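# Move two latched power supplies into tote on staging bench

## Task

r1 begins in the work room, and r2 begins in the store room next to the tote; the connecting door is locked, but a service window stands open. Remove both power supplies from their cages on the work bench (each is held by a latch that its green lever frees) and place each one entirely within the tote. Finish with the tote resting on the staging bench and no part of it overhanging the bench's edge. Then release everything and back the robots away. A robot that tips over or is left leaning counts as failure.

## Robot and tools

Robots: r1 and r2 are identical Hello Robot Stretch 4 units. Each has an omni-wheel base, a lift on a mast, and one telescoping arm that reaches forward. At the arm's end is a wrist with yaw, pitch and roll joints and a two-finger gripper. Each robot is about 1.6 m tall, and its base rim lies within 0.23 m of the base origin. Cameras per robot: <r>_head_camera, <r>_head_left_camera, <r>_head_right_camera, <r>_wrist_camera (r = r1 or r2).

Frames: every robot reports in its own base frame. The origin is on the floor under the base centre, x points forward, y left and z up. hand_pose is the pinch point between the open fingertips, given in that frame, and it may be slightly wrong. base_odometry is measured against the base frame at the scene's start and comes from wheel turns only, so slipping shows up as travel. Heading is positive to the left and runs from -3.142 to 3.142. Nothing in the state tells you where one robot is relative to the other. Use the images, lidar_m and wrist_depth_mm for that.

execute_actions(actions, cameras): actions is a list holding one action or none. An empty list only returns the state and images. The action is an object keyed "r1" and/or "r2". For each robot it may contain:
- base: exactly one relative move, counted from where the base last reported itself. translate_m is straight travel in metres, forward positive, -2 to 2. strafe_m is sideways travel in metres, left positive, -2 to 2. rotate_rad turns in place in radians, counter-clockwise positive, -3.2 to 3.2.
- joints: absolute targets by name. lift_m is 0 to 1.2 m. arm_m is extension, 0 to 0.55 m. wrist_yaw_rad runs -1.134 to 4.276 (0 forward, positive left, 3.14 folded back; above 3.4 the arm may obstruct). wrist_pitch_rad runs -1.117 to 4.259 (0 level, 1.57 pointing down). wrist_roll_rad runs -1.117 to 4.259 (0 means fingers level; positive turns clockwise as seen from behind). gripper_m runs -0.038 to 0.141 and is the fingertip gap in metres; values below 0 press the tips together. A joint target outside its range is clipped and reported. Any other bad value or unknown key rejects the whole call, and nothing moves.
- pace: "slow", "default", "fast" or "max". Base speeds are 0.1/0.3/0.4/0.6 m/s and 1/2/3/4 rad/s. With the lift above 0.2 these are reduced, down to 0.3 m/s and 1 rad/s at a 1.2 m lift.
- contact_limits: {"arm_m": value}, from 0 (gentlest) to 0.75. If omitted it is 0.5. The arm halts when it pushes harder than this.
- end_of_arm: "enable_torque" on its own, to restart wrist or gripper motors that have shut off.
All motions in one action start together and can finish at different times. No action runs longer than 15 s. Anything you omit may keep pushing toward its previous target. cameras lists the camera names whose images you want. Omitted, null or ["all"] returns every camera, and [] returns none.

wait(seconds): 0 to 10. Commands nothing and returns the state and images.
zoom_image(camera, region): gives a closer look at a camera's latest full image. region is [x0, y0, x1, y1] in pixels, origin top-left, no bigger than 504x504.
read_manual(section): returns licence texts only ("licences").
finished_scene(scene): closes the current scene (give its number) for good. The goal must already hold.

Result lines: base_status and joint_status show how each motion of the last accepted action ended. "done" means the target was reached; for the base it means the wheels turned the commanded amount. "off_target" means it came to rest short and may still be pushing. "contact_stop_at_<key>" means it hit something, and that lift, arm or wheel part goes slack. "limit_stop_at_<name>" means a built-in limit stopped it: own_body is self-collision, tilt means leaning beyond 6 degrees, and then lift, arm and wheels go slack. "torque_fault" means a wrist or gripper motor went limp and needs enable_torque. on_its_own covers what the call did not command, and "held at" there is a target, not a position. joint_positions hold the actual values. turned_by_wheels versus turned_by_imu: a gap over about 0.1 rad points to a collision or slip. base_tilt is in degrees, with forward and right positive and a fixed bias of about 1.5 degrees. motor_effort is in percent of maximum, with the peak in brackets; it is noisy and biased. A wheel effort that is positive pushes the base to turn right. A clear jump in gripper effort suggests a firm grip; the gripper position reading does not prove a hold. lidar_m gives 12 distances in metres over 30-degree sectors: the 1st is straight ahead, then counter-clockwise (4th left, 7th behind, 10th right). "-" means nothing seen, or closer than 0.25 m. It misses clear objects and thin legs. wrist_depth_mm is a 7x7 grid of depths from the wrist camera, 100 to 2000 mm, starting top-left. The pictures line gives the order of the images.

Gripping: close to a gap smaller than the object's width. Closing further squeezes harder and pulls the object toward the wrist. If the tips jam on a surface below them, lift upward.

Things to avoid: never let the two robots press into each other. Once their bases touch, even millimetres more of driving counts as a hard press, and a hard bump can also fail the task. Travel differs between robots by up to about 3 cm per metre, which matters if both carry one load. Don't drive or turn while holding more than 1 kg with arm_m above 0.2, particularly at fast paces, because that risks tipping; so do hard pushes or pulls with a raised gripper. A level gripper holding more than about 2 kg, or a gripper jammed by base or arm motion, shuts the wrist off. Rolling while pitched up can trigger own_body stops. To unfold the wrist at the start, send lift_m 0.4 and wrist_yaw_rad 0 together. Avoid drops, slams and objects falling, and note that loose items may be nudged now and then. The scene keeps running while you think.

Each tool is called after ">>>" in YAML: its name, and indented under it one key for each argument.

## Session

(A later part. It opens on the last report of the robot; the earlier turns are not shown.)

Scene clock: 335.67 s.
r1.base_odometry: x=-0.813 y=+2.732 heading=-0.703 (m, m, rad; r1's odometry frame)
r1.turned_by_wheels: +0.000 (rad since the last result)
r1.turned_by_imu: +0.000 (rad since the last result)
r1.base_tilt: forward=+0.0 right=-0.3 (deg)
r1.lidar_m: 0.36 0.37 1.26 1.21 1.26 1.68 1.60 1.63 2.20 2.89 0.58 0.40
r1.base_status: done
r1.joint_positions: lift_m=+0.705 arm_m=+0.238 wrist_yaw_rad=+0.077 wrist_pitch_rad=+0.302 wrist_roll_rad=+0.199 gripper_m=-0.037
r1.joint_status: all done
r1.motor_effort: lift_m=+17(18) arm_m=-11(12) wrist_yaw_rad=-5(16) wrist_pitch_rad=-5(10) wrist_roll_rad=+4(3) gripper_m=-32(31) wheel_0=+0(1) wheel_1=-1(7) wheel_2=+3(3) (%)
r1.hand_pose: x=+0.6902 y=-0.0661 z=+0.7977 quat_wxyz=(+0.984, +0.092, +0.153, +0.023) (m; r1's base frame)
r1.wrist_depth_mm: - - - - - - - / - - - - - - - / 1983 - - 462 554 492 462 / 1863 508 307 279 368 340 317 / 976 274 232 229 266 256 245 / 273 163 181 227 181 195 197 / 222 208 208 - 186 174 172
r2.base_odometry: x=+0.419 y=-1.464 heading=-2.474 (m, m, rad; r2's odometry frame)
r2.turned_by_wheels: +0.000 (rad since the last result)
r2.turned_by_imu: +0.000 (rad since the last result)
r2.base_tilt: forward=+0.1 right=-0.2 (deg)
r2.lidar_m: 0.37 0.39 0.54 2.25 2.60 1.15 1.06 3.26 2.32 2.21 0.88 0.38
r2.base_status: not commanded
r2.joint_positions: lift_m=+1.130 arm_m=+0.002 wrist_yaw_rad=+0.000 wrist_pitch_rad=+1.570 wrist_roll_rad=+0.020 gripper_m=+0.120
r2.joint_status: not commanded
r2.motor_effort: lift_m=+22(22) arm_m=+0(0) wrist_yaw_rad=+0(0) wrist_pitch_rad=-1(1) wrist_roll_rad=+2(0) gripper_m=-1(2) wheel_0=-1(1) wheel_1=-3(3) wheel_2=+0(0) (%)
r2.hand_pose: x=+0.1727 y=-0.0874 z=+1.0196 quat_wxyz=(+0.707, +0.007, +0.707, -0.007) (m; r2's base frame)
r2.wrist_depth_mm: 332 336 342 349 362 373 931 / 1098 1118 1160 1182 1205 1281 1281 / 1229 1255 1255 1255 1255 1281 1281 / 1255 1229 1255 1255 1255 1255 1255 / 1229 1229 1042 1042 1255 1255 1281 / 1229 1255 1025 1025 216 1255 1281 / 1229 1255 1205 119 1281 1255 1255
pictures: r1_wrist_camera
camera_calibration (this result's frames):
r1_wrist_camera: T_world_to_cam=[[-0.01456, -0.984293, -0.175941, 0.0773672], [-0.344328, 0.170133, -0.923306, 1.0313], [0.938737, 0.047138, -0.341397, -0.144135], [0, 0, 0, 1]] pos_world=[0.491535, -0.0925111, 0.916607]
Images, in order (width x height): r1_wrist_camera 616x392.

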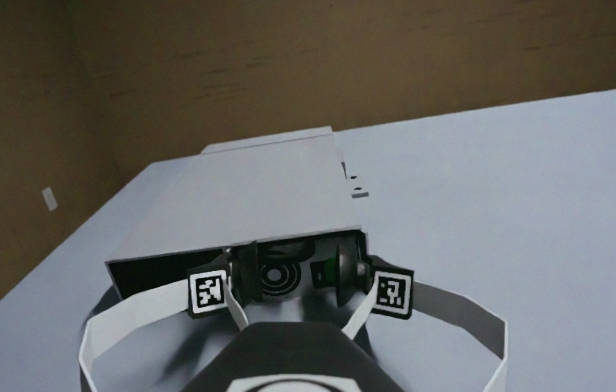

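>>> execute_actions:
  actions:
    - {"r1":{"base":{"strafe_m":-0.006},"joints":{"wrist_yaw_rad":0.095,"arm_m":0.232},"pace":"slow"}}
  cameras: ["r1_wrist_camera"]

>>> zoom_image:
  camera: "r1_wrist_camera"
  region: [170, 190, 420, 330]

Scene clock: 336.53 s.
r1.base_odometry: x=-0.817 y=+2.727 heading=-0.703 (m, m, rad; r1's odometry frame)
r1.turned_by_wheels: +0.000 (rad since the last result)
r1.turned_by_imu: +0.000 (rad since the last result)
r1.base_tilt: forward=+0.0 right=-0.4 (deg)
r1.lidar_m: 0.36 0.39 1.30 1.22 1.25 1.69 1.59 1.64 2.15 2.90 0.57 0.40
r1.base_status: done
r1.joint_positions: lift_m=+0.705 arm_m=+0.234 wrist_yaw_rad=+0.097 wrist_pitch_rad=+0.302 wrist_roll_rad=+0.199 gripper_m=-0.037
r1.joint_status: all done
r1.motor_effort: lift_m=+18(17) arm_m=-12(15) wrist_yaw_rad=-8(2) wrist_pitch_rad=-5(6) wrist_roll_rad=+2(5) gripper_m=-33(32) wheel_0=+0(0) wheel_1=-2(3) wheel_2=+3(3) (%)
r1.hand_pose: x=+0.6876 y=-0.0604 z=+0.7978 quat_wxyz=(+0.983, +0.091, +0.154, +0.033) (m; r1's base frame)
r1.wrist_depth_mm: - - - - - - - / - - - - - - - / 1808 - - 455 559 492 455 / 1808 508 309 281 368 340 315 / 991 276 236 231 267 257 244 / 276 163 181 228 183 196 199 / 224 209 208 - 186 174 171
r2.base_odometry: x=+0.419 y=-1.464 heading=-2.474 (m, m, rad; r2's odometry frame)
r2.turned_by_wheels: +0.000 (rad since the last result)
r2.turned_by_imu: +0.000 (rad since the last result)
r2.base_tilt: forward=+0.1 right=-0.2 (deg)
r2.lidar_m: 0.37 0.39 0.54 2.25 2.59 1.18 1.10 3.22 2.33 2.23 0.85 0.40
r2.base_status: not commanded
r2.joint_positions: lift_m=+1.130 arm_m=+0.002 wrist_yaw_rad=+0.000 wrist_pitch_rad=+1.570 wrist_roll_rad=+0.020 gripper_m=+0.120
r2.joint_status: not commanded
r2.motor_effort: lift_m=+22(22) arm_m=-1(1) wrist_yaw_rad=+0(0) wrist_pitch_rad=-1(1) wrist_roll_rad=-3(1) gripper_m=+1(0) wheel_0=-1(1) wheel_1=-3(3) wheel_2=+0(0) (%)
r2.hand_pose: x=+0.1727 y=-0.0874 z=+1.0196 quat_wxyz=(+0.707, +0.007, +0.707, -0.007) (m; r2's base frame)
r2.wrist_depth_mm: 334 336 343 349 362 375 904 / 1098 1138 1160 1160 1229 1255 1281 / 1255 1229 1255 1255 1255 1255 1255 / 1229 1255 1255 1255 1255 1255 1281 / 1229 1229 1025 1042 1255 1255 1281 / 1229 1229 1025 1042 216 1255 1255 / 1205 1229 1229 119 1255 1255 1255
pictures: r1_wrist_camera
camera_calibration (this result's frames):
r1_wrist_camera: T_world_to_cam=[[0.00538309, -0.984374, -0.176008, 0.069294], [-0.347286, 0.163215, -0.923446, 1.03125], [0.937744, 0.0660962, -0.340981, -0.140366], [0, 0, 0, 1]] pos_world=[0.489393, -0.0908271, 0.91664]
Images, in order (width x height): r1_wrist_camera 616x392.

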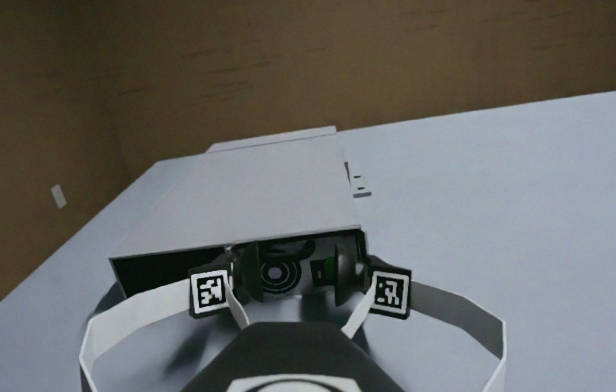

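Region (170, 190, 420, 330) of r1_wrist_camera's 616x392 image, scaled by 2.016; it fills the top 282 rows of this view, and the rest is white.

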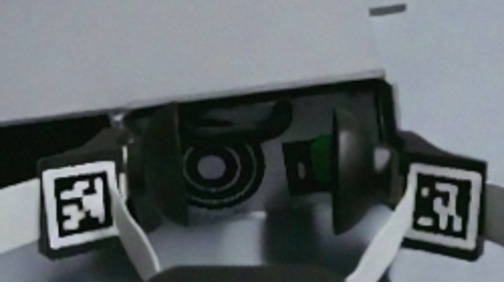

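>>> execute_actions:
  actions:
    - {"r1":{"joints":{"arm_m":0.230},"pace":"slow"}}
  cameras: ["r1_wrist_camera"]

>>> zoom_image:
  camera: "r1_wrist_camera"
  region: [170, 190, 420, 330]

Scene clock: 337.23 s.
r1.base_odometry: x=-0.817 y=+2.727 heading=-0.703 (m, m, rad; r1's odometry frame)
r1.turned_by_wheels: +0.000 (rad since the last result)
r1.turned_by_imu: +0.000 (rad since the last result)
r1.base_tilt: forward=-0.1 right=-0.4 (deg)
r1.lidar_m: 0.35 0.39 1.30 1.23 1.24 1.70 1.61 1.69 2.19 2.89 0.57 0.38
r1.base_status: not commanded
r1.joint_positions: lift_m=+0.705 arm_m=+0.232 wrist_yaw_rad=+0.097 wrist_pitch_rad=+0.302 wrist_roll_rad=+0.200 gripper_m=-0.037
r1.joint_status: all done
r1.motor_effort: lift_m=+17(17) arm_m=-9(9) wrist_yaw_rad=-8(10) wrist_pitch_rad=-6(8) wrist_roll_rad=-1(3) gripper_m=-29(33) wheel_0=+2(1) wheel_1=+0(2) wheel_2=+2(3) (%)
r1.hand_pose: x=+0.6850 y=-0.0602 z=+0.7976 quat_wxyz=(+0.983, +0.091, +0.154, +0.033) (m; r1's base frame)
r1.wrist_depth_mm: - - - - - - - / - - - - - - - / 1863 - - 449 549 484 452 / 1808 508 309 279 366 334 314 / 1576 291 237 233 266 256 244 / 273 163 181 225 182 202 197 / 219 204 208 - 185 170 171
r2.base_odometry: x=+0.419 y=-1.464 heading=-2.474 (m, m, rad; r2's odometry frame)
r2.turned_by_wheels: +0.000 (rad since the last result)
r2.turned_by_imu: +0.000 (rad since the last result)
r2.base_tilt: forward=+0.1 right=-0.2 (deg)
r2.lidar_m: 0.36 0.40 0.52 2.22 2.59 1.14 1.08 3.24 2.31 2.21 0.89 0.42
r2.base_status: not commanded
r2.joint_positions: lift_m=+1.130 arm_m=+0.002 wrist_yaw_rad=+0.000 wrist_pitch_rad=+1.570 wrist_roll_rad=+0.020 gripper_m=+0.120
r2.joint_status: not commanded
r2.motor_effort: lift_m=+22(22) arm_m=-1(1) wrist_yaw_rad=+0(0) wrist_pitch_rad=-1(1) wrist_roll_rad=-1(1) gripper_m=-1(1) wheel_0=-1(1) wheel_1=-3(3) wheel_2=+0(0) (%)
r2.hand_pose: x=+0.1727 y=-0.0874 z=+1.0196 quat_wxyz=(+0.707, +0.007, +0.707, -0.007) (m; r2's base frame)
r2.wrist_depth_mm: 334 336 342 351 359 375 904 / 1098 1118 1160 1182 1229 1255 1281 / 1255 1229 1255 1255 1255 1281 1281 / 1255 1255 1255 1281 1255 1281 1308 / 1229 1229 1025 1042 1255 1281 1255 / 1229 1229 1025 1042 215 1281 1281 / 1229 1255 1255 120 1255 1255 1255
pictures: r1_wrist_camera
camera_calibration (this result's frames):
r1_wrist_camera: T_world_to_cam=[[0.00536375, -0.984117, -0.177439, 0.0706058], [-0.347944, 0.164517, -0.922968, 1.03036], [0.9375, 0.0666892, -0.341535, -0.137423], [0, 0, 0, 1]] pos_world=[0.486963, -0.0908623, 0.916582]
Images, in order (width x height): r1_wrist_camera 616x392.

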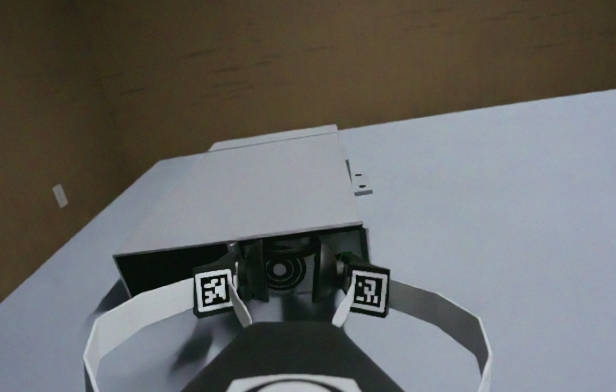

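Region (170, 190, 420, 330) of r1_wrist_camera's 616x392 image, scaled by 2.016; it fills the top 282 rows of this view, and the rest is white.

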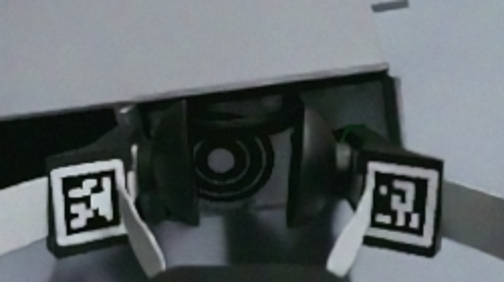

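>>> execute_actions:
  actions:
    - {"r1":{"joints":{"arm_m":0.19,"gripper_m":0.08},"pace":"default"}}
  cameras: ["r1_wrist_camera"]

>>> zoom_image:
  camera: "r1_wrist_camera"
  region: [200, 180, 400, 300]

Scene clock: 339.20 s.
r1.base_odometry: x=-0.817 y=+2.727 heading=-0.703 (m, m, rad; r1's odometry frame)
r1.turned_by_wheels: +0.000 (rad since the last result)
r1.turned_by_imu: +0.000 (rad since the last result)
r1.base_tilt: forward=-0.1 right=-0.4 (deg)
r1.lidar_m: 0.37 0.36 1.29 1.22 1.26 1.71 1.59 1.67 2.19 2.88 0.58 0.40
r1.base_status: not commanded
r1.joint_positions: lift_m=+0.705 arm_m=+0.192 wrist_yaw_rad=+0.095 wrist_pitch_rad=+0.302 wrist_roll_rad=+0.200 gripper_m=+0.080
r1.joint_status: all done
r1.motor_effort: lift_m=+19(19) arm_m=-9(14) wrist_yaw_rad=-2(16) wrist_pitch_rad=-7(19) wrist_roll_rad=+0(0) gripper_m=-1(27) wheel_0=+0(2) wheel_1=+0(1) wheel_2=+1(4) (%)
r1.hand_pose: x=+0.6449 y=-0.0609 z=+0.7975 quat_wxyz=(+0.983, +0.092, +0.154, +0.032) (m; r1's base frame)
r1.wrist_depth_mm: - - - - - - - / - - - - - - - / 1921 - - 477 549 496 452 / 1708 512 315 279 368 334 315 / 1576 324 277 276 267 256 245 / 276 249 224 226 201 206 198 / 220 205 208 - 186 170 171
r2.base_odometry: x=+0.419 y=-1.464 heading=-2.474 (m, m, rad; r2's odometry frame)
r2.turned_by_wheels: +0.000 (rad since the last result)
r2.turned_by_imu: +0.000 (rad since the last result)
r2.base_tilt: forward=+0.1 right=-0.2 (deg)
r2.lidar_m: 0.36 0.38 0.54 2.26 2.57 1.15 1.08 3.24 2.32 2.22 0.89 0.39
r2.base_status: not commanded
r2.joint_positions: lift_m=+1.130 arm_m=+0.002 wrist_yaw_rad=+0.000 wrist_pitch_rad=+1.570 wrist_roll_rad=+0.020 gripper_m=+0.120
r2.joint_status: not commanded
r2.motor_effort: lift_m=+22(22) arm_m=+0(1) wrist_yaw_rad=+0(0) wrist_pitch_rad=-1(1) wrist_roll_rad=+0(0) gripper_m=-2(1) wheel_0=-1(1) wheel_1=-3(3) wheel_2=+0(0) (%)
r2.hand_pose: x=+0.1727 y=-0.0874 z=+1.0196 quat_wxyz=(+0.707, +0.007, +0.707, -0.007) (m; r2's base frame)
r2.wrist_depth_mm: 332 336 342 351 359 375 931 / 1098 1138 1160 1160 1229 1255 1255 / 1281 1255 1255 1255 1255 1255 1281 / 1229 1255 1281 1255 1281 1255 1255 / 1229 1255 1025 1042 1255 1255 1255 / 1229 1229 1042 1042 215 1255 1255 / 1229 1229 1229 119 1255 1255 1281
pictures: r1_wrist_camera
camera_calibration (this result's frames):
r1_wrist_camera: T_world_to_cam=[[0.00308347, -0.984118, -0.17749, 0.0716613], [-0.347544, 0.165372, -0.922966, 1.01614], [0.937659, 0.0645315, -0.341514, -0.10008], [0, 0, 0, 1]] pos_world=[0.446774, -0.0910599, 0.916404]
Images, in order (width x height): r1_wrist_camera 616x392.

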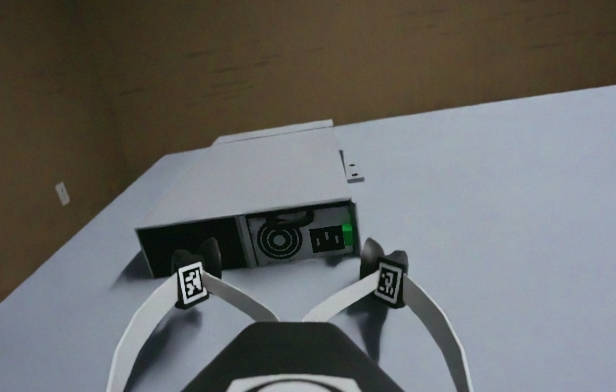

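Region (200, 180, 400, 300) of r1_wrist_camera's 616x392 image, scaled by 2.520; it fills the top 302 rows of this view, and the rest is white.

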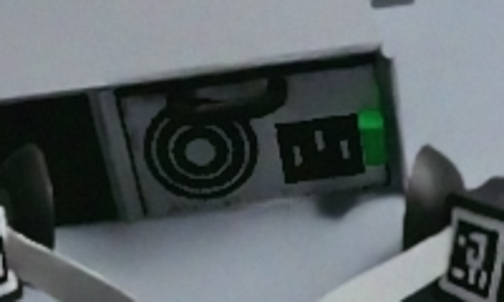

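>>> execute_actions:
  actions:
    - {"r1":{"base":{"strafe_m":0.042},"joints":{"gripper_m":0.046,"wrist_yaw_rad":-0.04,"wrist_roll_rad":0.0,"lift_m":0.714,"arm_m":0.21},"pace":"default"}}
  cameras: ["r1_wrist_camera"]

>>> zoom_image:
  camera: "r1_wrist_camera"
  region: [200, 200, 400, 320]

Scene clock: 340.83 s.
r1.base_odometry: x=-0.790 y=+2.759 heading=-0.703 (m, m, rad; r1's odometry frame)
r1.turned_by_wheels: +0.000 (rad since the last result)
r1.turned_by_imu: +0.000 (rad since the last result)
r1.base_tilt: forward=-0.1 right=-0.3 (deg)
r1.lidar_m: 0.36 0.38 1.26 1.18 1.22 1.65 1.59 1.63 2.19 2.94 0.53 0.38
r1.base_status: done
r1.joint_positions: lift_m=+0.714 arm_m=+0.208 wrist_yaw_rad=-0.040 wrist_pitch_rad=+0.302 wrist_roll_rad=+0.000 gripper_m=+0.046
r1.joint_status: all done
r1.motor_effort: lift_m=+23(23) arm_m=+9(6) wrist_yaw_rad=-2(3) wrist_pitch_rad=-6(7) wrist_roll_rad=-3(3) gripper_m=-1(2) wheel_0=+1(5) wheel_1=-1(10) wheel_2=+1(2) (%)
r1.hand_pose: x=+0.6511 y=-0.0983 z=+0.8062 quat_wxyz=(+0.988, +0.003, +0.150, -0.020) (m; r1's base frame)
r1.wrist_depth_mm: - - - - - - - / - - - - - - - / - - 484 634 - - - / 1983 387 306 312 452 455 466 / 297 287 276 272 306 325 327 / 235 236 213 237 198 252 252 / 196 194 206 - 208 205 210
r2.base_odometry: x=+0.419 y=-1.464 heading=-2.474 (m, m, rad; r2's odometry frame)
r2.turned_by_wheels: +0.000 (rad since the last result)
r2.turned_by_imu: +0.000 (rad since the last result)
r2.base_tilt: forward=+0.1 right=-0.2 (deg)
r2.lidar_m: 0.37 0.41 0.52 2.27 2.60 1.18 1.09 3.24 2.29 2.22 0.89 0.41
r2.base_status: not commanded
r2.joint_positions: lift_m=+1.130 arm_m=+0.002 wrist_yaw_rad=+0.000 wrist_pitch_rad=+1.570 wrist_roll_rad=+0.020 gripper_m=+0.120
r2.joint_status: not commanded
r2.motor_effort: lift_m=+22(22) arm_m=+0(0) wrist_yaw_rad=+0(0) wrist_pitch_rad=+0(0) wrist_roll_rad=+0(0) gripper_m=-1(0) wheel_0=-1(1) wheel_1=-3(3) wheel_2=+0(0) (%)
r2.hand_pose: x=+0.1727 y=-0.0874 z=+1.0196 quat_wxyz=(+0.707, +0.007, +0.707, -0.007) (m; r2's base frame)
r2.wrist_depth_mm: 334 336 342 349 359 375 917 / 1098 1118 1138 1160 1229 1281 1281 / 1255 1255 1255 1255 1255 1281 1255 / 1229 1229 1255 1255 1281 1281 1308 / 1255 1255 1025 1042 1255 1281 1255 / 1229 1205 1025 1025 216 1255 1255 / 1229 1255 1229 119 1229 1255 1255
pictures: r1_wrist_camera
camera_calibration (this result's frames):
r1_wrist_camera: T_world_to_cam=[[-0.0710468, -0.997401, 0.0119894, -0.0694391], [-0.335915, 0.0126067, -0.941808, 1.0251], [0.939209, -0.0709399, -0.335937, -0.119262], [0, 0, 0, 1]] pos_world=[0.451425, -0.0906422, 0.926216]
Images, in order (width x height): r1_wrist_camera 616x392.

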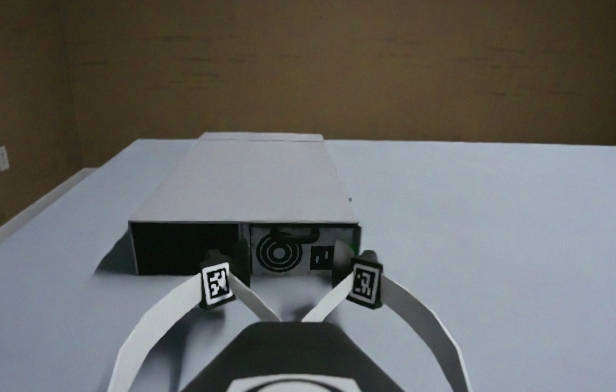

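Region (200, 200, 400, 320) of r1_wrist_camera's 616x392 image, scaled by 2.520; it fills the top 302 rows of this view, and the rest is white.

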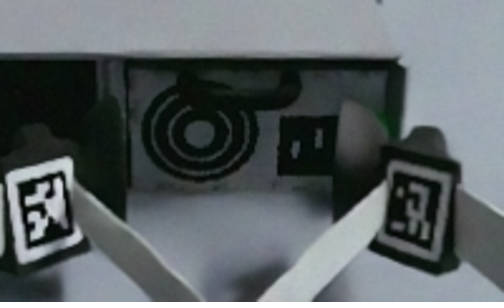

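>>> execute_actions:
  actions:
    - {"r1":{"base":{"strafe_m":-0.006},"joints":{"arm_m":0.222},"pace":"slow"}}
  cameras: ["r1_wrist_camera"]

>>> zoom_image:
  camera: "r1_wrist_camera"
  region: [200, 200, 400, 320]

Scene clock: 342.07 s.
r1.base_odometry: x=-0.794 y=+2.755 heading=-0.703 (m, m, rad; r1's odometry frame)
r1.turned_by_wheels: +0.000 (rad since the last result)
r1.turned_by_imu: +0.000 (rad since the last result)
r1.base_tilt: forward=-0.1 right=-0.4 (deg)
r1.lidar_m: 0.37 0.40 1.27 1.18 1.24 1.63 1.60 1.67 2.17 2.91 0.59 0.38
r1.base_status: done
r1.joint_positions: lift_m=+0.714 arm_m=+0.220 wrist_yaw_rad=-0.040 wrist_pitch_rad=+0.302 wrist_roll_rad=+0.000 gripper_m=+0.046
r1.joint_status: all done
r1.motor_effort: lift_m=+23(23) arm_m=+9(4) wrist_yaw_rad=-2(2) wrist_pitch_rad=-7(6) wrist_roll_rad=-2(1) gripper_m=-3(2) wheel_0=+1(2) wheel_1=-1(1) wheel_2=+0(1) (%)
r1.hand_pose: x=+0.6630 y=-0.0983 z=+0.8062 quat_wxyz=(+0.988, +0.003, +0.150, -0.020) (m; r1's base frame)
r1.wrist_depth_mm: - - - - - - - / - - - - - - - / - - 484 640 - - - / 1863 384 304 312 445 455 469 / 296 276 249 257 324 327 329 / 236 237 213 238 198 253 254 / 196 194 206 - 208 204 208
r2.base_odometry: x=+0.419 y=-1.464 heading=-2.474 (m, m, rad; r2's odometry frame)
r2.turned_by_wheels: +0.000 (rad since the last result)
r2.turned_by_imu: +0.000 (rad since the last result)
r2.base_tilt: forward=+0.1 right=-0.2 (deg)
r2.lidar_m: 0.36 0.37 0.56 2.24 2.60 1.16 1.09 3.23 2.29 2.21 0.89 0.36
r2.base_status: not commanded
r2.joint_positions: lift_m=+1.130 arm_m=+0.002 wrist_yaw_rad=+0.000 wrist_pitch_rad=+1.570 wrist_roll_rad=+0.020 gripper_m=+0.120
r2.joint_status: not commanded
r2.motor_effort: lift_m=+22(22) arm_m=+0(0) wrist_yaw_rad=+0(0) wrist_pitch_rad=-1(0) wrist_roll_rad=-1(0) gripper_m=-1(1) wheel_0=-1(1) wheel_1=-3(3) wheel_2=+0(0) (%)
r2.hand_pose: x=+0.1727 y=-0.0874 z=+1.0196 quat_wxyz=(+0.707, +0.007, +0.707, -0.007) (m; r2's base frame)
r2.wrist_depth_mm: 332 334 342 351 362 373 917 / 1098 1138 1160 1160 1229 1281 1281 / 1229 1229 1255 1255 1255 1281 1281 / 1229 1255 1255 1255 1255 1255 1281 / 1255 1229 1042 1042 1281 1281 1281 / 1229 1229 1042 1025 215 1255 1281 / 1229 1229 1229 119 1255 1255 1281
pictures: r1_wrist_camera
camera_calibration (this result's frames):
r1_wrist_camera: T_world_to_cam=[[-0.0710831, -0.997398, 0.0119899, -0.0685735], [-0.335914, 0.0126185, -0.941808, 1.02913], [0.939206, -0.0709743, -0.335937, -0.130523], [0, 0, 0, 1]] pos_world=[0.463412, -0.0906448, 0.926216]
Images, in order (width x height): r1_wrist_camera 616x392.

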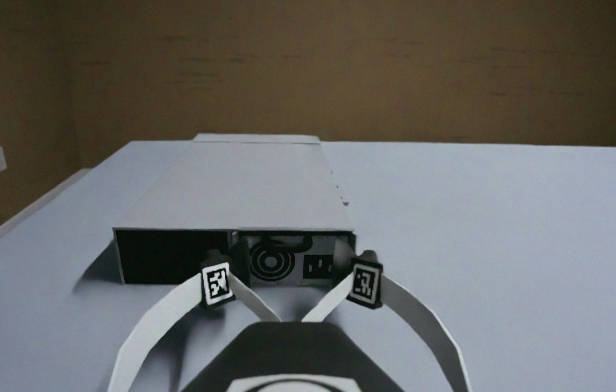

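Region (200, 200, 400, 320) of r1_wrist_camera's 616x392 image, scaled by 2.520; it fills the top 302 rows of this view, and the rest is white.

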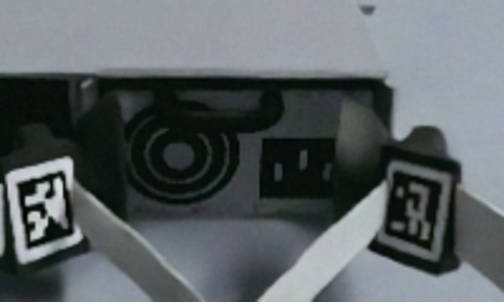

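>>> execute_actions:
  actions:
    - {"r1":{"joints":{"gripper_m":0.038},"pace":"slow"}}
  cameras: []

>>> execute_actions:
  actions:
    - {"r1":{"joints":{"arm_m":0.238},"pace":"slow"}}
  cameras: ["r1_wrist_camera"]

>>> zoom_image:
  camera: "r1_wrist_camera"
  region: [200, 200, 400, 320]

Scene clock: 343.03 s.
r1.base_odometry: x=-0.794 y=+2.755 heading=-0.703 (m, m, rad; r1's odometry frame)
r1.turned_by_wheels: +0.000 (rad since the last result)
r1.turned_by_imu: +0.000 (rad since the last result)
r1.base_tilt: forward=+0.0 right=-0.3 (deg)
r1.lidar_m: 0.36 0.39 1.26 1.18 1.22 1.64 1.60 1.68 2.19 2.92 0.56 0.40
r1.base_status: not commanded
r1.joint_positions: lift_m=+0.714 arm_m=+0.220 wrist_yaw_rad=-0.040 wrist_pitch_rad=+0.302 wrist_roll_rad=+0.000 gripper_m=+0.038
r1.joint_status: all done
r1.motor_effort: lift_m=+23(23) arm_m=+9(9) wrist_yaw_rad=-2(2) wrist_pitch_rad=-7(6) wrist_roll_rad=-2(2) gripper_m=-4(4) wheel_0=+1(1) wheel_1=-1(0) wheel_2=+0(0) (%)
r1.hand_pose: x=+0.6630 y=-0.0983 z=+0.8062 quat_wxyz=(+0.988, +0.003, +0.150, -0.020) (m; r1's base frame)
r1.wrist_depth_mm: - - - - - - - / - - - - - - - / - - 484 634 - - - / 1863 387 303 314 449 459 466 / 297 274 250 256 322 329 327 / 235 236 189 236 195 252 253 / 195 195 206 - 204 205 208
r2.base_odometry: x=+0.419 y=-1.464 heading=-2.474 (m, m, rad; r2's odometry frame)
r2.turned_by_wheels: +0.000 (rad since the last result)
r2.turned_by_imu: +0.000 (rad since the last result)
r2.base_tilt: forward=+0.1 right=-0.2 (deg)
r2.lidar_m: 0.36 0.39 0.53 2.26 2.59 1.17 1.08 3.24 2.31 2.22 0.91 0.40
r2.base_status: not commanded
r2.joint_positions: lift_m=+1.130 arm_m=+0.002 wrist_yaw_rad=+0.000 wrist_pitch_rad=+1.570 wrist_roll_rad=+0.020 gripper_m=+0.120
r2.joint_status: not commanded
r2.motor_effort: lift_m=+22(22) arm_m=+0(0) wrist_yaw_rad=+0(0) wrist_pitch_rad=-1(1) wrist_roll_rad=+0(1) gripper_m=-1(0) wheel_0=-1(1) wheel_1=-3(3) wheel_2=+0(0) (%)
r2.hand_pose: x=+0.1727 y=-0.0874 z=+1.0196 quat_wxyz=(+0.707, +0.007, +0.707, -0.007) (m; r2's base frame)
r2.wrist_depth_mm: 332 336 343 351 362 370 917 / 1078 1138 1182 1160 1229 1255 1255 / 1229 1255 1255 1255 1281 1255 1281 / 1255 1229 1281 1255 1281 1281 1281 / 1229 1229 1042 1042 1255 1255 1255 / 1229 1229 1025 1008 216 1255 1255 / 1229 1255 1255 119 1229 1229 1255
pictures: none
No camera images: the call's "cameras" was empty. Leave "cameras" out to get every camera's image.

Scene clock: 344.13 s.
r1.base_odometry: x=-0.794 y=+2.755 heading=-0.703 (m, m, rad; r1's odometry frame)
r1.turned_by_wheels: +0.000 (rad since the last result)
r1.turned_by_imu: +0.000 (rad since the last result)
r1.base_tilt: forward=-0.1 right=-0.3 (deg)
r1.lidar_m: 0.37 0.39 1.25 1.18 1.23 1.67 1.61 1.67 2.19 2.94 0.57 0.38
r1.base_status: not commanded
r1.joint_positions: lift_m=+0.714 arm_m=+0.236 wrist_yaw_rad=-0.041 wrist_pitch_rad=+0.303 wrist_roll_rad=+0.000 gripper_m=+0.038
r1.joint_status: all done
r1.motor_effort: lift_m=+23(23) arm_m=+11(13) wrist_yaw_rad=+4(4) wrist_pitch_rad=-11(10) wrist_roll_rad=-1(3) gripper_m=-3(4) wheel_0=+1(1) wheel_1=+0(0) wheel_2=+0(0) (%)
r1.hand_pose: x=+0.6783 y=-0.0987 z=+0.8058 quat_wxyz=(+0.988, +0.003, +0.151, -0.020) (m; r1's base frame)
r1.wrist_depth_mm: - - - - - - - / - - - - - - - / - - 477 627 - - - / 1808 382 303 309 442 455 462 / 296 273 237 243 322 325 325 / 234 236 211 236 195 252 251 / 195 194 206 - 208 204 208
r2.base_odometry: x=+0.419 y=-1.464 heading=-2.474 (m, m, rad; r2's odometry frame)
r2.turned_by_wheels: +0.000 (rad since the last result)
r2.turned_by_imu: +0.000 (rad since the last result)
r2.base_tilt: forward=+0.1 right=-0.2 (deg)
r2.lidar_m: 0.37 0.39 0.54 2.25 2.61 1.15 1.09 3.25 2.29 2.23 0.91 0.40
r2.base_status: not commanded
r2.joint_positions: lift_m=+1.130 arm_m=+0.002 wrist_yaw_rad=+0.000 wrist_pitch_rad=+1.570 wrist_roll_rad=+0.020 gripper_m=+0.120
r2.joint_status: not commanded
r2.motor_effort: lift_m=+22(22) arm_m=-1(0) wrist_yaw_rad=+0(0) wrist_pitch_rad=+0(1) wrist_roll_rad=-2(1) gripper_m=+0(1) wheel_0=-1(1) wheel_1=-3(3) wheel_2=+0(0) (%)
r2.hand_pose: x=+0.1727 y=-0.0874 z=+1.0196 quat_wxyz=(+0.707, +0.007, +0.707, -0.007) (m; r2's base frame)
r2.wrist_depth_mm: 332 336 342 351 362 373 917 / 1098 1118 1160 1182 1229 1281 1281 / 1255 1255 1255 1281 1281 1281 1308 / 1229 1255 1255 1255 1281 1255 1255 / 1255 1229 1042 1042 1229 1281 1281 / 1229 1229 1042 1042 215 1281 1255 / 1229 1255 1255 119 1229 1255 1255
pictures: r1_wrist_camera
camera_calibration (this result's frames):
r1_wrist_camera: T_world_to_cam=[[-0.0725931, -0.997288, 0.012089, -0.0669432], [-0.337223, 0.0131359, -0.941333, 1.03445], [0.938622, -0.072411, -0.337262, -0.143695], [0, 0, 0, 1]] pos_world=[0.478856, -0.0907552, 0.92611]
Images, in order (width x height): r1_wrist_camera 616x392.

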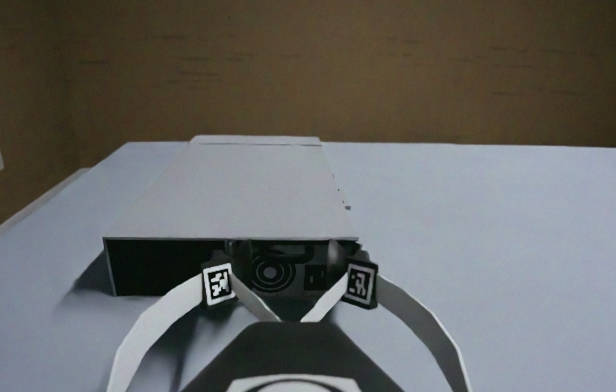

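Region (200, 200, 400, 320) of r1_wrist_camera's 616x392 image, scaled by 2.520; it fills the top 302 rows of this view, and the rest is white.

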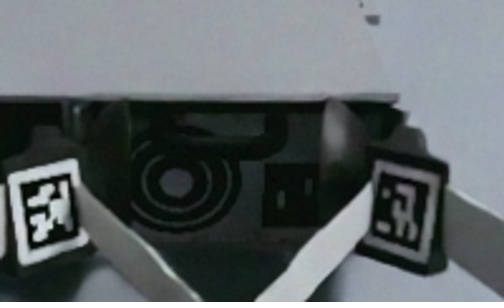

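In deep. Close gradually.

>>> execute_actions:
  actions:
    - {"r1":{"base":{"strafe_m":0.003},"joints":{"gripper_m":0.015,"arm_m":0.241,"lift_m":0.712},"pace":"slow"}}
  cameras: ["r1_wrist_camera"]

>>> zoom_image:
  camera: "r1_wrist_camera"
  region: [200, 200, 400, 320]

Scene clock: 345.50 s.
r1.base_odometry: x=-0.792 y=+2.757 heading=-0.703 (m, m, rad; r1's odometry frame)
r1.turned_by_wheels: +0.000 (rad since the last result)
r1.turned_by_imu: +0.000 (rad since the last result)
r1.base_tilt: forward=-0.1 right=-0.3 (deg)
r1.lidar_m: 0.37 0.38 1.25 1.17 1.21 1.62 1.60 1.64 2.18 2.96 0.56 0.40
r1.base_status: done
r1.joint_positions: lift_m=+0.712 arm_m=+0.239 wrist_yaw_rad=-0.042 wrist_pitch_rad=+0.305 wrist_roll_rad=+0.000 gripper_m=+0.015
r1.joint_status: all done
r1.motor_effort: lift_m=+17(22) arm_m=+10(18) wrist_yaw_rad=+4(14) wrist_pitch_rad=-13(13) wrist_roll_rad=+0(1) gripper_m=-11(11) wheel_0=+1(3) wheel_1=+1(6) wheel_2=-3(3) (%)
r1.hand_pose: x=+0.6813 y=-0.0989 z=+0.8040 quat_wxyz=(+0.988, +0.003, +0.152, -0.021) (m; r1's base frame)
r1.wrist_depth_mm: - - - - - - - / - - - - - - - / - - 466 615 - - - / 1808 373 294 301 436 445 459 / 290 268 241 241 314 320 322 / 229 233 190 234 187 247 249 / 191 189 202 - 208 200 205
r2.base_odometry: x=+0.419 y=-1.464 heading=-2.474 (m, m, rad; r2's odometry frame)
r2.turned_by_wheels: +0.000 (rad since the last result)
r2.turned_by_imu: +0.000 (rad since the last result)
r2.base_tilt: forward=+0.0 right=-0.3 (deg)
r2.lidar_m: 0.37 0.39 0.52 2.21 2.61 1.16 1.08 3.22 2.32 2.22 0.90 0.40
r2.base_status: not commanded
r2.joint_positions: lift_m=+1.130 arm_m=+0.002 wrist_yaw_rad=+0.000 wrist_pitch_rad=+1.570 wrist_roll_rad=+0.020 gripper_m=+0.120
r2.joint_status: not commanded
r2.motor_effort: lift_m=+22(22) arm_m=+0(1) wrist_yaw_rad=+0(0) wrist_pitch_rad=-1(0) wrist_roll_rad=+0(2) gripper_m=-1(1) wheel_0=-1(1) wheel_1=-3(3) wheel_2=+0(0) (%)
r2.hand_pose: x=+0.1727 y=-0.0874 z=+1.0196 quat_wxyz=(+0.707, +0.007, +0.707, -0.007) (m; r2's base frame)
r2.wrist_depth_mm: 332 334 342 351 362 373 904 / 1098 1118 1160 1182 1229 1255 1255 / 1255 1255 1255 1255 1255 1255 1281 / 1255 1229 1255 1281 1281 1281 1281 / 1229 1255 1042 1025 1255 1255 1281 / 1229 1255 1025 1042 215 1281 1281 / 1229 1229 1229 119 1255 1281 1255
pictures: r1_wrist_camera
camera_calibration (this result's frames):
r1_wrist_camera: T_world_to_cam=[[-0.0731279, -0.997246, 0.0123835, -0.0667406], [-0.338308, 0.0131237, -0.940944, 1.03418], [0.93819, -0.0729987, -0.338336, -0.146007], [0, 0, 0, 1]] pos_world=[0.481972, -0.0907873, 0.924528]
Images, in order (width x height): r1_wrist_camera 616x392.

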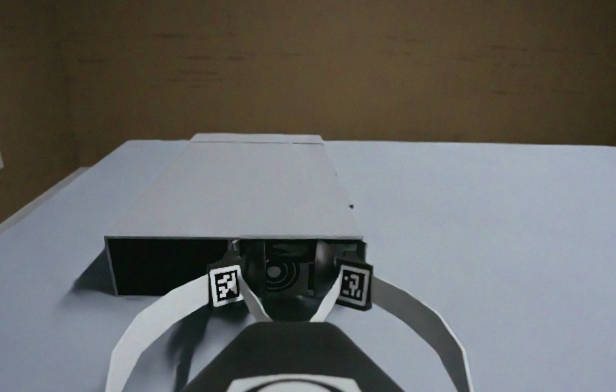

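Region (200, 200, 400, 320) of r1_wrist_camera's 616x392 image, scaled by 2.520; it fills the top 302 rows of this view, and the rest is white.

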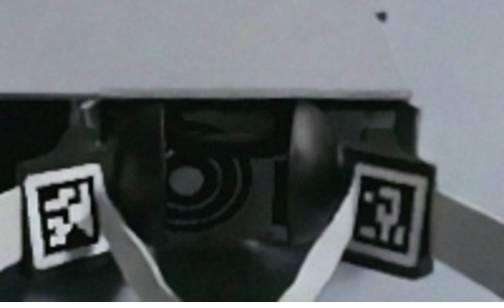

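>>> execute_actions:
  actions:
    - {"r1":{"joints":{"gripper_m":-0.012,"arm_m":0.247,"lift_m":0.710},"pace":"slow"}}
  cameras: []

>>> execute_actions:
  actions:
    - {"r1":{"joints":{"gripper_m":-0.038,"arm_m":0.252,"lift_m":0.708},"pace":"slow"}}
  cameras: ["r1_wrist_camera","r1_head_camera"]

>>> zoom_image:
  camera: "r1_wrist_camera"
  region: [200, 200, 400, 320]

>>> zoom_image:
  camera: "r1_head_camera"
  region: [205, 350, 255, 385]

Scene clock: 346.93 s.
r1.base_odometry: x=-0.792 y=+2.757 heading=-0.702 (m, m, rad; r1's odometry frame)
r1.turned_by_wheels: +0.000 (rad since the last result)
r1.turned_by_imu: +0.000 (rad since the last result)
r1.base_tilt: forward=+0.0 right=-0.3 (deg)
r1.lidar_m: 0.35 0.38 1.23 1.17 1.24 1.64 1.61 1.65 2.17 2.92 0.57 0.39
r1.base_status: not commanded
r1.joint_positions: lift_m=+0.710 arm_m=+0.245 wrist_yaw_rad=-0.044 wrist_pitch_rad=+0.306 wrist_roll_rad=+0.000 gripper_m=-0.011
r1.joint_status: all done
r1.motor_effort: lift_m=+16(17) arm_m=+12(16) wrist_yaw_rad=+10(25) wrist_pitch_rad=-17(18) wrist_roll_rad=-1(2) gripper_m=-22(21) wheel_0=+5(5) wheel_1=+2(3) wheel_2=-4(6) (%)
r1.hand_pose: x=+0.6868 y=-0.0994 z=+0.8017 quat_wxyz=(+0.988, +0.003, +0.152, -0.022) (m; r1's base frame)
r1.wrist_depth_mm: - - - - - - - / - - - - - - - / - - 455 603 - - - / 442 370 289 296 430 439 455 / 286 264 236 233 310 314 317 / 226 219 189 229 186 244 245 / 190 188 199 - 205 198 202
r2.base_odometry: x=+0.419 y=-1.464 heading=-2.474 (m, m, rad; r2's odometry frame)
r2.turned_by_wheels: +0.000 (rad since the last result)
r2.turned_by_imu: +0.000 (rad since the last result)
r2.base_tilt: forward=+0.1 right=-0.2 (deg)
r2.lidar_m: 0.35 0.39 0.55 2.25 2.60 1.15 1.10 3.22 2.33 2.22 0.90 0.40
r2.base_status: not commanded
r2.joint_positions: lift_m=+1.130 arm_m=+0.002 wrist_yaw_rad=+0.000 wrist_pitch_rad=+1.570 wrist_roll_rad=+0.020 gripper_m=+0.120
r2.joint_status: not commanded
r2.motor_effort: lift_m=+22(22) arm_m=-1(1) wrist_yaw_rad=+0(0) wrist_pitch_rad=+0(0) wrist_roll_rad=-1(1) gripper_m=-1(1) wheel_0=-1(1) wheel_1=-3(3) wheel_2=+0(0) (%)
r2.hand_pose: x=+0.1727 y=-0.0874 z=+1.0196 quat_wxyz=(+0.707, +0.007, +0.707, -0.007) (m; r2's base frame)
r2.wrist_depth_mm: 334 336 343 349 359 373 904 / 1098 1138 1160 1160 1229 1281 1281 / 1229 1255 1255 1255 1255 1281 1255 / 1281 1255 1229 1255 1255 1281 1255 / 1229 1229 1042 1025 1255 1255 1255 / 1229 1229 1042 1042 215 1255 1281 / 1255 1255 1229 119 1255 1255 1255
pictures: none
No camera images: the call's "cameras" was empty. Leave "cameras" out to get every camera's image.

Scene clock: 348.07 s.
r1.base_odometry: x=-0.792 y=+2.757 heading=-0.702 (m, m, rad; r1's odometry frame)
r1.turned_by_wheels: +0.000 (rad since the last result)
r1.turned_by_imu: +0.000 (rad since the last result)
r1.base_tilt: forward=-0.1 right=-0.3 (deg)
r1.lidar_m: 0.36 0.37 1.26 1.17 1.24 1.64 1.57 1.65 2.20 2.93 0.58 0.39
r1.base_status: not commanded
r1.joint_positions: lift_m=+0.708 arm_m=+0.250 wrist_yaw_rad=-0.044 wrist_pitch_rad=+0.306 wrist_roll_rad=+0.000 gripper_m=-0.037
r1.joint_status: all done
r1.motor_effort: lift_m=+16(16) arm_m=+12(14) wrist_yaw_rad=+9(24) wrist_pitch_rad=-19(19) wrist_roll_rad=+0(3) gripper_m=-24(27) wheel_0=+6(6) wheel_1=+2(3) wheel_2=-3(6) (%)
r1.hand_pose: x=+0.6918 y=-0.0993 z=+0.7997 quat_wxyz=(+0.988, +0.003, +0.152, -0.021) (m; r1's base frame)
r1.wrist_depth_mm: - - - - - - - / - - - - - - - / - - 445 591 - - - / 439 342 285 290 424 436 442 / 283 243 222 224 290 310 314 / 224 163 185 225 183 241 241 / 187 186 196 - 202 195 199
r2.base_odometry: x=+0.419 y=-1.464 heading=-2.474 (m, m, rad; r2's odometry frame)
r2.turned_by_wheels: +0.000 (rad since the last result)
r2.turned_by_imu: +0.000 (rad since the last result)
r2.base_tilt: forward=+0.1 right=-0.2 (deg)
r2.lidar_m: 0.38 0.42 0.56 2.26 2.61 1.16 1.08 3.22 2.30 2.22 0.87 0.38
r2.base_status: not commanded
r2.joint_positions: lift_m=+1.130 arm_m=+0.002 wrist_yaw_rad=+0.000 wrist_pitch_rad=+1.570 wrist_roll_rad=+0.020 gripper_m=+0.120
r2.joint_status: not commanded
r2.motor_effort: lift_m=+22(22) arm_m=+0(1) wrist_yaw_rad=+1(0) wrist_pitch_rad=-1(1) wrist_roll_rad=-2(0) gripper_m=+0(2) wheel_0=-1(1) wheel_1=-3(3) wheel_2=+0(1) (%)
r2.hand_pose: x=+0.1727 y=-0.0874 z=+1.0196 quat_wxyz=(+0.707, +0.007, +0.707, -0.007) (m; r2's base frame)
r2.wrist_depth_mm: 332 336 342 351 362 375 917 / 1078 1118 1160 1182 1229 1281 1255 / 1255 1255 1255 1229 1255 1281 1255 / 1229 1229 1255 1255 1281 1281 1281 / 1229 1229 1025 1025 1281 1229 1281 / 1229 1229 1025 1042 215 1255 1255 / 1205 1229 1255 119 1229 1255 1255
pictures: r1_head_camera, r1_wrist_camera
camera_calibration (this result's frames):
r1_wrist_camera: T_world_to_cam=[[-0.0745371, -0.997138, 0.0126348, -0.0655333], [-0.339585, 0.0134675, -0.940479, 1.03422], [0.937617, -0.0743912, -0.339617, -0.156078], [0, 0, 0, 1]] pos_world=[0.492663, -0.0908849, 0.920485]
Images, in order (width x height): r1_head_camera 420x560, r1_wrist_camera 616x392.

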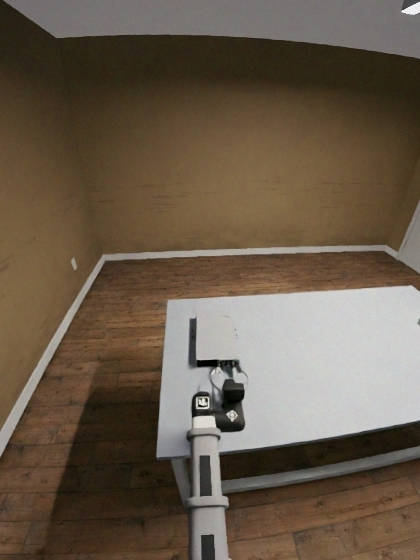

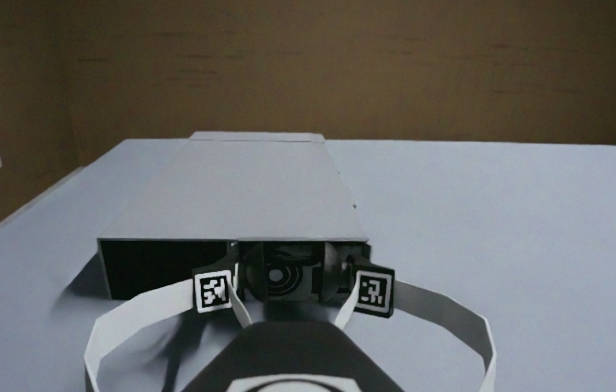

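Region (200, 200, 400, 320) of r1_wrist_camera's 616x392 image, scaled by 2.520; it fills the top 302 rows of this view, and the rest is white.

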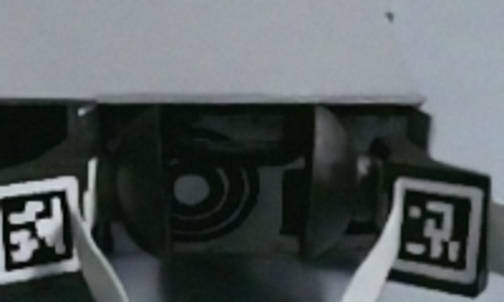

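Region (205, 350, 255, 385) of r1_head_camera's 420x560 image, scaled by 10.080, with more detail than that image has; it fills the top 353 rows of this view, and the rest is white.

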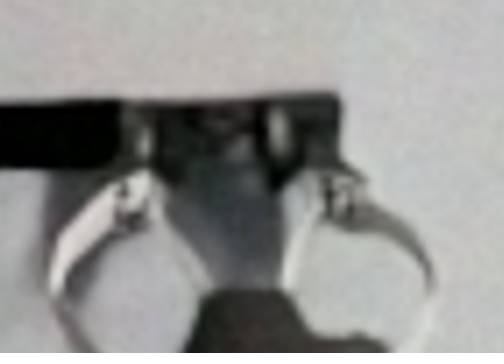

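Pull.

>>> execute_actions:
  actions:
    - {"r1":{"joints":{"arm_m":0.243,"lift_m":0.705},"pace":"slow"}}
  cameras: []

>>> execute_actions:
  actions:
    - {"r1":{"joints":{"arm_m":0.239},"pace":"slow"}}
  cameras: ["r1_wrist_camera"]

>>> zoom_image:
  camera: "r1_wrist_camera"
  region: [200, 200, 400, 320]

Scene clock: 349.10 s.
r1.base_odometry: x=-0.792 y=+2.757 heading=-0.702 (m, m, rad; r1's odometry frame)
r1.turned_by_wheels: +0.000 (rad since the last result)
r1.turned_by_imu: +0.000 (rad since the last result)
r1.base_tilt: forward=-0.1 right=-0.4 (deg)
r1.lidar_m: 0.34 0.39 1.26 1.18 1.21 1.63 1.60 1.64 2.19 2.93 0.56 0.39
r1.base_status: not commanded
r1.joint_positions: lift_m=+0.705 arm_m=+0.246 wrist_yaw_rad=-0.035 wrist_pitch_rad=+0.300 wrist_roll_rad=+0.000 gripper_m=-0.037
r1.joint_status: all done
r1.on_its_own: wrist_yaw_rad is at rest, and its effort (-15) is outside its rest range (-13 to +13)
r1.motor_effort: lift_m=+18(18) arm_m=-15(16) wrist_yaw_rad=-15(13) wrist_pitch_rad=+0(17) wrist_roll_rad=+0(2) gripper_m=-32(33) wheel_0=-1(6) wheel_1=-2(2) wheel_2=+5(5) (%)
r1.hand_pose: x=+0.6888 y=-0.0971 z=+0.7982 quat_wxyz=(+0.989, +0.002, +0.149, -0.017) (m; r1's base frame)
r1.wrist_depth_mm: - - - - - - - / - - - - - - - / - - 452 603 - - - / 1808 368 283 291 424 436 452 / 283 259 230 230 291 310 314 / 223 209 183 224 184 240 239 / 186 185 195 - 201 195 198
r2.base_odometry: x=+0.419 y=-1.464 heading=-2.474 (m, m, rad; r2's odometry frame)
r2.turned_by_wheels: +0.000 (rad since the last result)
r2.turned_by_imu: +0.000 (rad since the last result)
r2.base_tilt: forward=+0.1 right=-0.2 (deg)
r2.lidar_m: 0.35 0.40 0.53 2.24 2.62 1.14 1.09 3.24 2.32 2.22 0.88 0.38
r2.base_status: not commanded
r2.joint_positions: lift_m=+1.130 arm_m=+0.002 wrist_yaw_rad=+0.000 wrist_pitch_rad=+1.570 wrist_roll_rad=+0.020 gripper_m=+0.120
r2.joint_status: not commanded
r2.motor_effort: lift_m=+22(22) arm_m=-1(1) wrist_yaw_rad=+0(0) wrist_pitch_rad=+0(1) wrist_roll_rad=+1(0) gripper_m=-1(1) wheel_0=-1(1) wheel_1=-3(3) wheel_2=+0(0) (%)
r2.hand_pose: x=+0.1727 y=-0.0874 z=+1.0196 quat_wxyz=(+0.707, +0.007, +0.707, -0.007) (m; r2's base frame)
r2.wrist_depth_mm: 334 334 342 349 362 377 917 / 1098 1118 1160 1182 1255 1255 1281 / 1229 1229 1255 1255 1255 1255 1255 / 1255 1229 1255 1281 1255 1255 1255 / 1229 1255 1042 1042 1255 1281 1281 / 1229 1229 1025 1042 216 1229 1255 / 1229 1229 1255 119 1229 1255 1255
pictures: none
No camera images: the call's "cameras" was empty. Leave "cameras" out to get every camera's image.

Scene clock: 349.80 s.
r1.base_odometry: x=-0.792 y=+2.757 heading=-0.702 (m, m, rad; r1's odometry frame)
r1.turned_by_wheels: +0.000 (rad since the last result)
r1.turned_by_imu: +0.000 (rad since the last result)
r1.base_tilt: forward=+0.1 right=-0.4 (deg)
r1.lidar_m: 0.35 0.39 1.28 1.16 1.21 1.62 1.59 1.66 2.16 2.91 0.56 0.37
r1.base_status: not commanded
r1.joint_positions: lift_m=+0.705 arm_m=+0.242 wrist_yaw_rad=-0.034 wrist_pitch_rad=+0.300 wrist_roll_rad=+0.000 gripper_m=-0.037
r1.joint_status: all done
r1.on_its_own: wrist_yaw_rad is at rest, and its effort (-18) is outside its rest range (-13 to +13)
r1.motor_effort: lift_m=+18(18) arm_m=-15(13) wrist_yaw_rad=-18(21) wrist_pitch_rad=-1(1) wrist_roll_rad=-1(1) gripper_m=-32(34) wheel_0=-2(2) wheel_1=-2(2) wheel_2=+7(7) (%)
r1.hand_pose: x=+0.6851 y=-0.0967 z=+0.7981 quat_wxyz=(+0.989, +0.002, +0.149, -0.017) (m; r1's base frame)
r1.wrist_depth_mm: - - - - - - - / - - - - - - - / - - 452 615 - - - / 1808 366 283 290 430 436 452 / 282 260 229 233 290 307 312 / 222 208 183 225 181 240 240 / 185 185 195 - 201 194 198
r2.base_odometry: x=+0.419 y=-1.464 heading=-2.474 (m, m, rad; r2's odometry frame)
r2.turned_by_wheels: +0.000 (rad since the last result)
r2.turned_by_imu: +0.000 (rad since the last result)
r2.base_tilt: forward=+0.1 right=-0.2 (deg)
r2.lidar_m: 0.38 0.39 0.51 2.24 2.61 1.16 1.11 3.24 2.31 2.23 0.88 0.40
r2.base_status: not commanded
r2.joint_positions: lift_m=+1.130 arm_m=+0.002 wrist_yaw_rad=+0.000 wrist_pitch_rad=+1.570 wrist_roll_rad=+0.020 gripper_m=+0.120
r2.joint_status: not commanded
r2.motor_effort: lift_m=+22(22) arm_m=+0(0) wrist_yaw_rad=+0(0) wrist_pitch_rad=-1(1) wrist_roll_rad=-2(1) gripper_m=+0(1) wheel_0=-1(1) wheel_1=-3(3) wheel_2=+0(0) (%)
r2.hand_pose: x=+0.1727 y=-0.0874 z=+1.0196 quat_wxyz=(+0.707, +0.007, +0.707, -0.007) (m; r2's base frame)
r2.wrist_depth_mm: 336 336 342 349 362 375 904 / 1098 1138 1182 1182 1229 1281 1281 / 1255 1255 1281 1255 1281 1255 1281 / 1229 1255 1255 1229 1255 1255 1255 / 1229 1229 1042 1042 1229 1281 1255 / 1229 1229 1042 1025 215 1255 1281 / 1229 1229 1229 119 1255 1255 1255
pictures: r1_wrist_camera
camera_calibration (this result's frames):
r1_wrist_camera: T_world_to_cam=[[-0.064919, -0.997812, 0.0125518, -0.0699974], [-0.333934, 0.00986964, -0.942545, 1.02792], [0.940358, -0.0653805, -0.333844, -0.155726], [0, 0, 0, 1]] pos_world=[0.485153, -0.0901709, 0.917755]
Images, in order (width x height): r1_wrist_camera 616x392.

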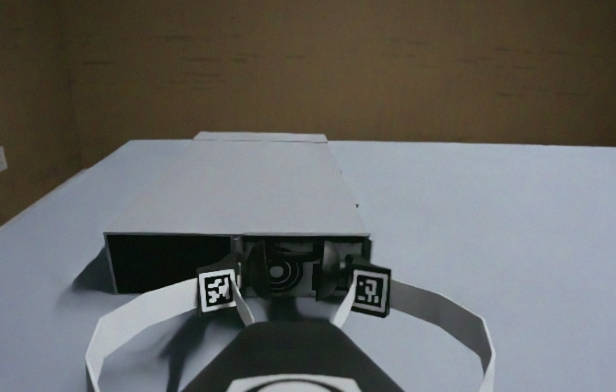

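Region (200, 200, 400, 320) of r1_wrist_camera's 616x392 image, scaled by 2.520; it fills the top 302 rows of this view, and the rest is white.

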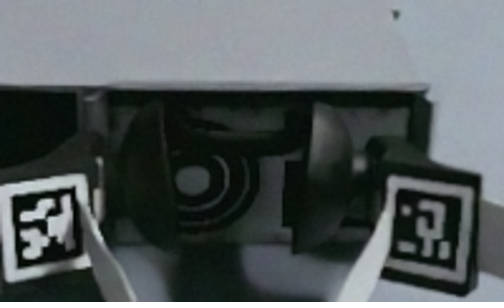

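>>> execute_actions:
  actions:
    - {"r1":{"joints":{"arm_m":0.236},"pace":"slow"}}
  cameras: ["r1_wrist_camera"]

>>> zoom_image:
  camera: "r1_wrist_camera"
  region: [200, 200, 400, 320]

Scene clock: 350.53 s.
r1.base_odometry: x=-0.792 y=+2.757 heading=-0.702 (m, m, rad; r1's odometry frame)
r1.turned_by_wheels: +0.000 (rad since the last result)
r1.turned_by_imu: +0.000 (rad since the last result)
r1.base_tilt: forward=-0.1 right=-0.4 (deg)
r1.lidar_m: 0.35 0.37 1.27 1.18 1.22 1.66 1.61 1.66 2.13 2.93 0.57 0.39
r1.base_status: not commanded
r1.joint_positions: lift_m=+0.705 arm_m=+0.238 wrist_yaw_rad=-0.036 wrist_pitch_rad=+0.301 wrist_roll_rad=+0.000 gripper_m=-0.037
r1.joint_status: all done
r1.motor_effort: lift_m=+18(18) arm_m=-13(12) wrist_yaw_rad=-12(21) wrist_pitch_rad=-2(3) wrist_roll_rad=-1(1) gripper_m=-29(34) wheel_0=-2(2) wheel_1=-2(2) wheel_2=+6(7) (%)
r1.hand_pose: x=+0.6813 y=-0.0973 z=+0.7978 quat_wxyz=(+0.989, +0.003, +0.150, -0.018) (m; r1's base frame)
r1.wrist_depth_mm: - - - - - - - / - - - - - - - / - - 452 603 - - - / 439 364 282 289 424 433 442 / 282 262 231 229 290 307 312 / 222 209 185 223 182 237 239 / 185 185 195 - 201 193 197
r2.base_odometry: x=+0.419 y=-1.464 heading=-2.474 (m, m, rad; r2's odometry frame)
r2.turned_by_wheels: +0.000 (rad since the last result)
r2.turned_by_imu: +0.000 (rad since the last result)
r2.base_tilt: forward=+0.1 right=-0.2 (deg)
r2.lidar_m: 0.38 0.39 0.51 2.24 2.60 1.16 1.07 3.22 2.32 2.22 0.91 0.39
r2.base_status: not commanded
r2.joint_positions: lift_m=+1.130 arm_m=+0.002 wrist_yaw_rad=+0.000 wrist_pitch_rad=+1.570 wrist_roll_rad=+0.020 gripper_m=+0.120
r2.joint_status: not commanded
r2.motor_effort: lift_m=+22(22) arm_m=+0(1) wrist_yaw_rad=+0(0) wrist_pitch_rad=-1(1) wrist_roll_rad=+1(0) gripper_m=-1(1) wheel_0=-1(1) wheel_1=-3(3) wheel_2=+0(0) (%)
r2.hand_pose: x=+0.1727 y=-0.0874 z=+1.0196 quat_wxyz=(+0.707, +0.007, +0.707, -0.007) (m; r2's base frame)
r2.wrist_depth_mm: 334 336 342 351 362 375 917 / 1098 1138 1160 1182 1229 1281 1281 / 1255 1255 1255 1281 1255 1281 1281 / 1229 1229 1255 1255 1281 1255 1281 / 1229 1255 1025 1025 1229 1281 1255 / 1229 1229 1025 1025 215 1281 1255 / 1229 1229 1229 120 1255 1255 1281
pictures: r1_wrist_camera
camera_calibration (this result's frames):
r1_wrist_camera: T_world_to_cam=[[-0.0672374, -0.997658, 0.0125582, -0.0692779], [-0.334916, 0.0107118, -0.942187, 1.02686], [0.939846, -0.0675561, -0.334852, -0.151391], [0, 0, 0, 1]] pos_world=[0.481537, -0.0903426, 0.917671]
Images, in order (width x height): r1_wrist_camera 616x392.

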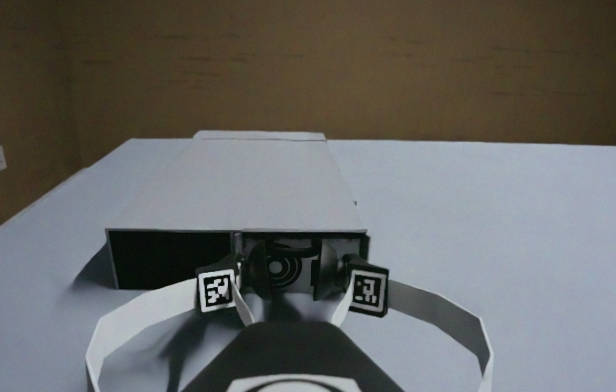

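Region (200, 200, 400, 320) of r1_wrist_camera's 616x392 image, scaled by 2.520; it fills the top 302 rows of this view, and the rest is white.

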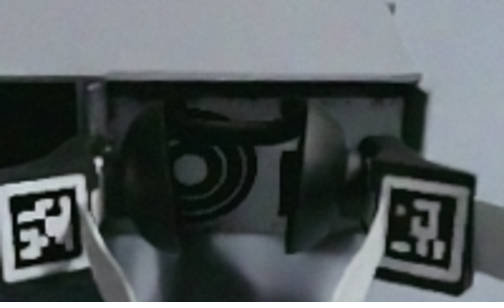

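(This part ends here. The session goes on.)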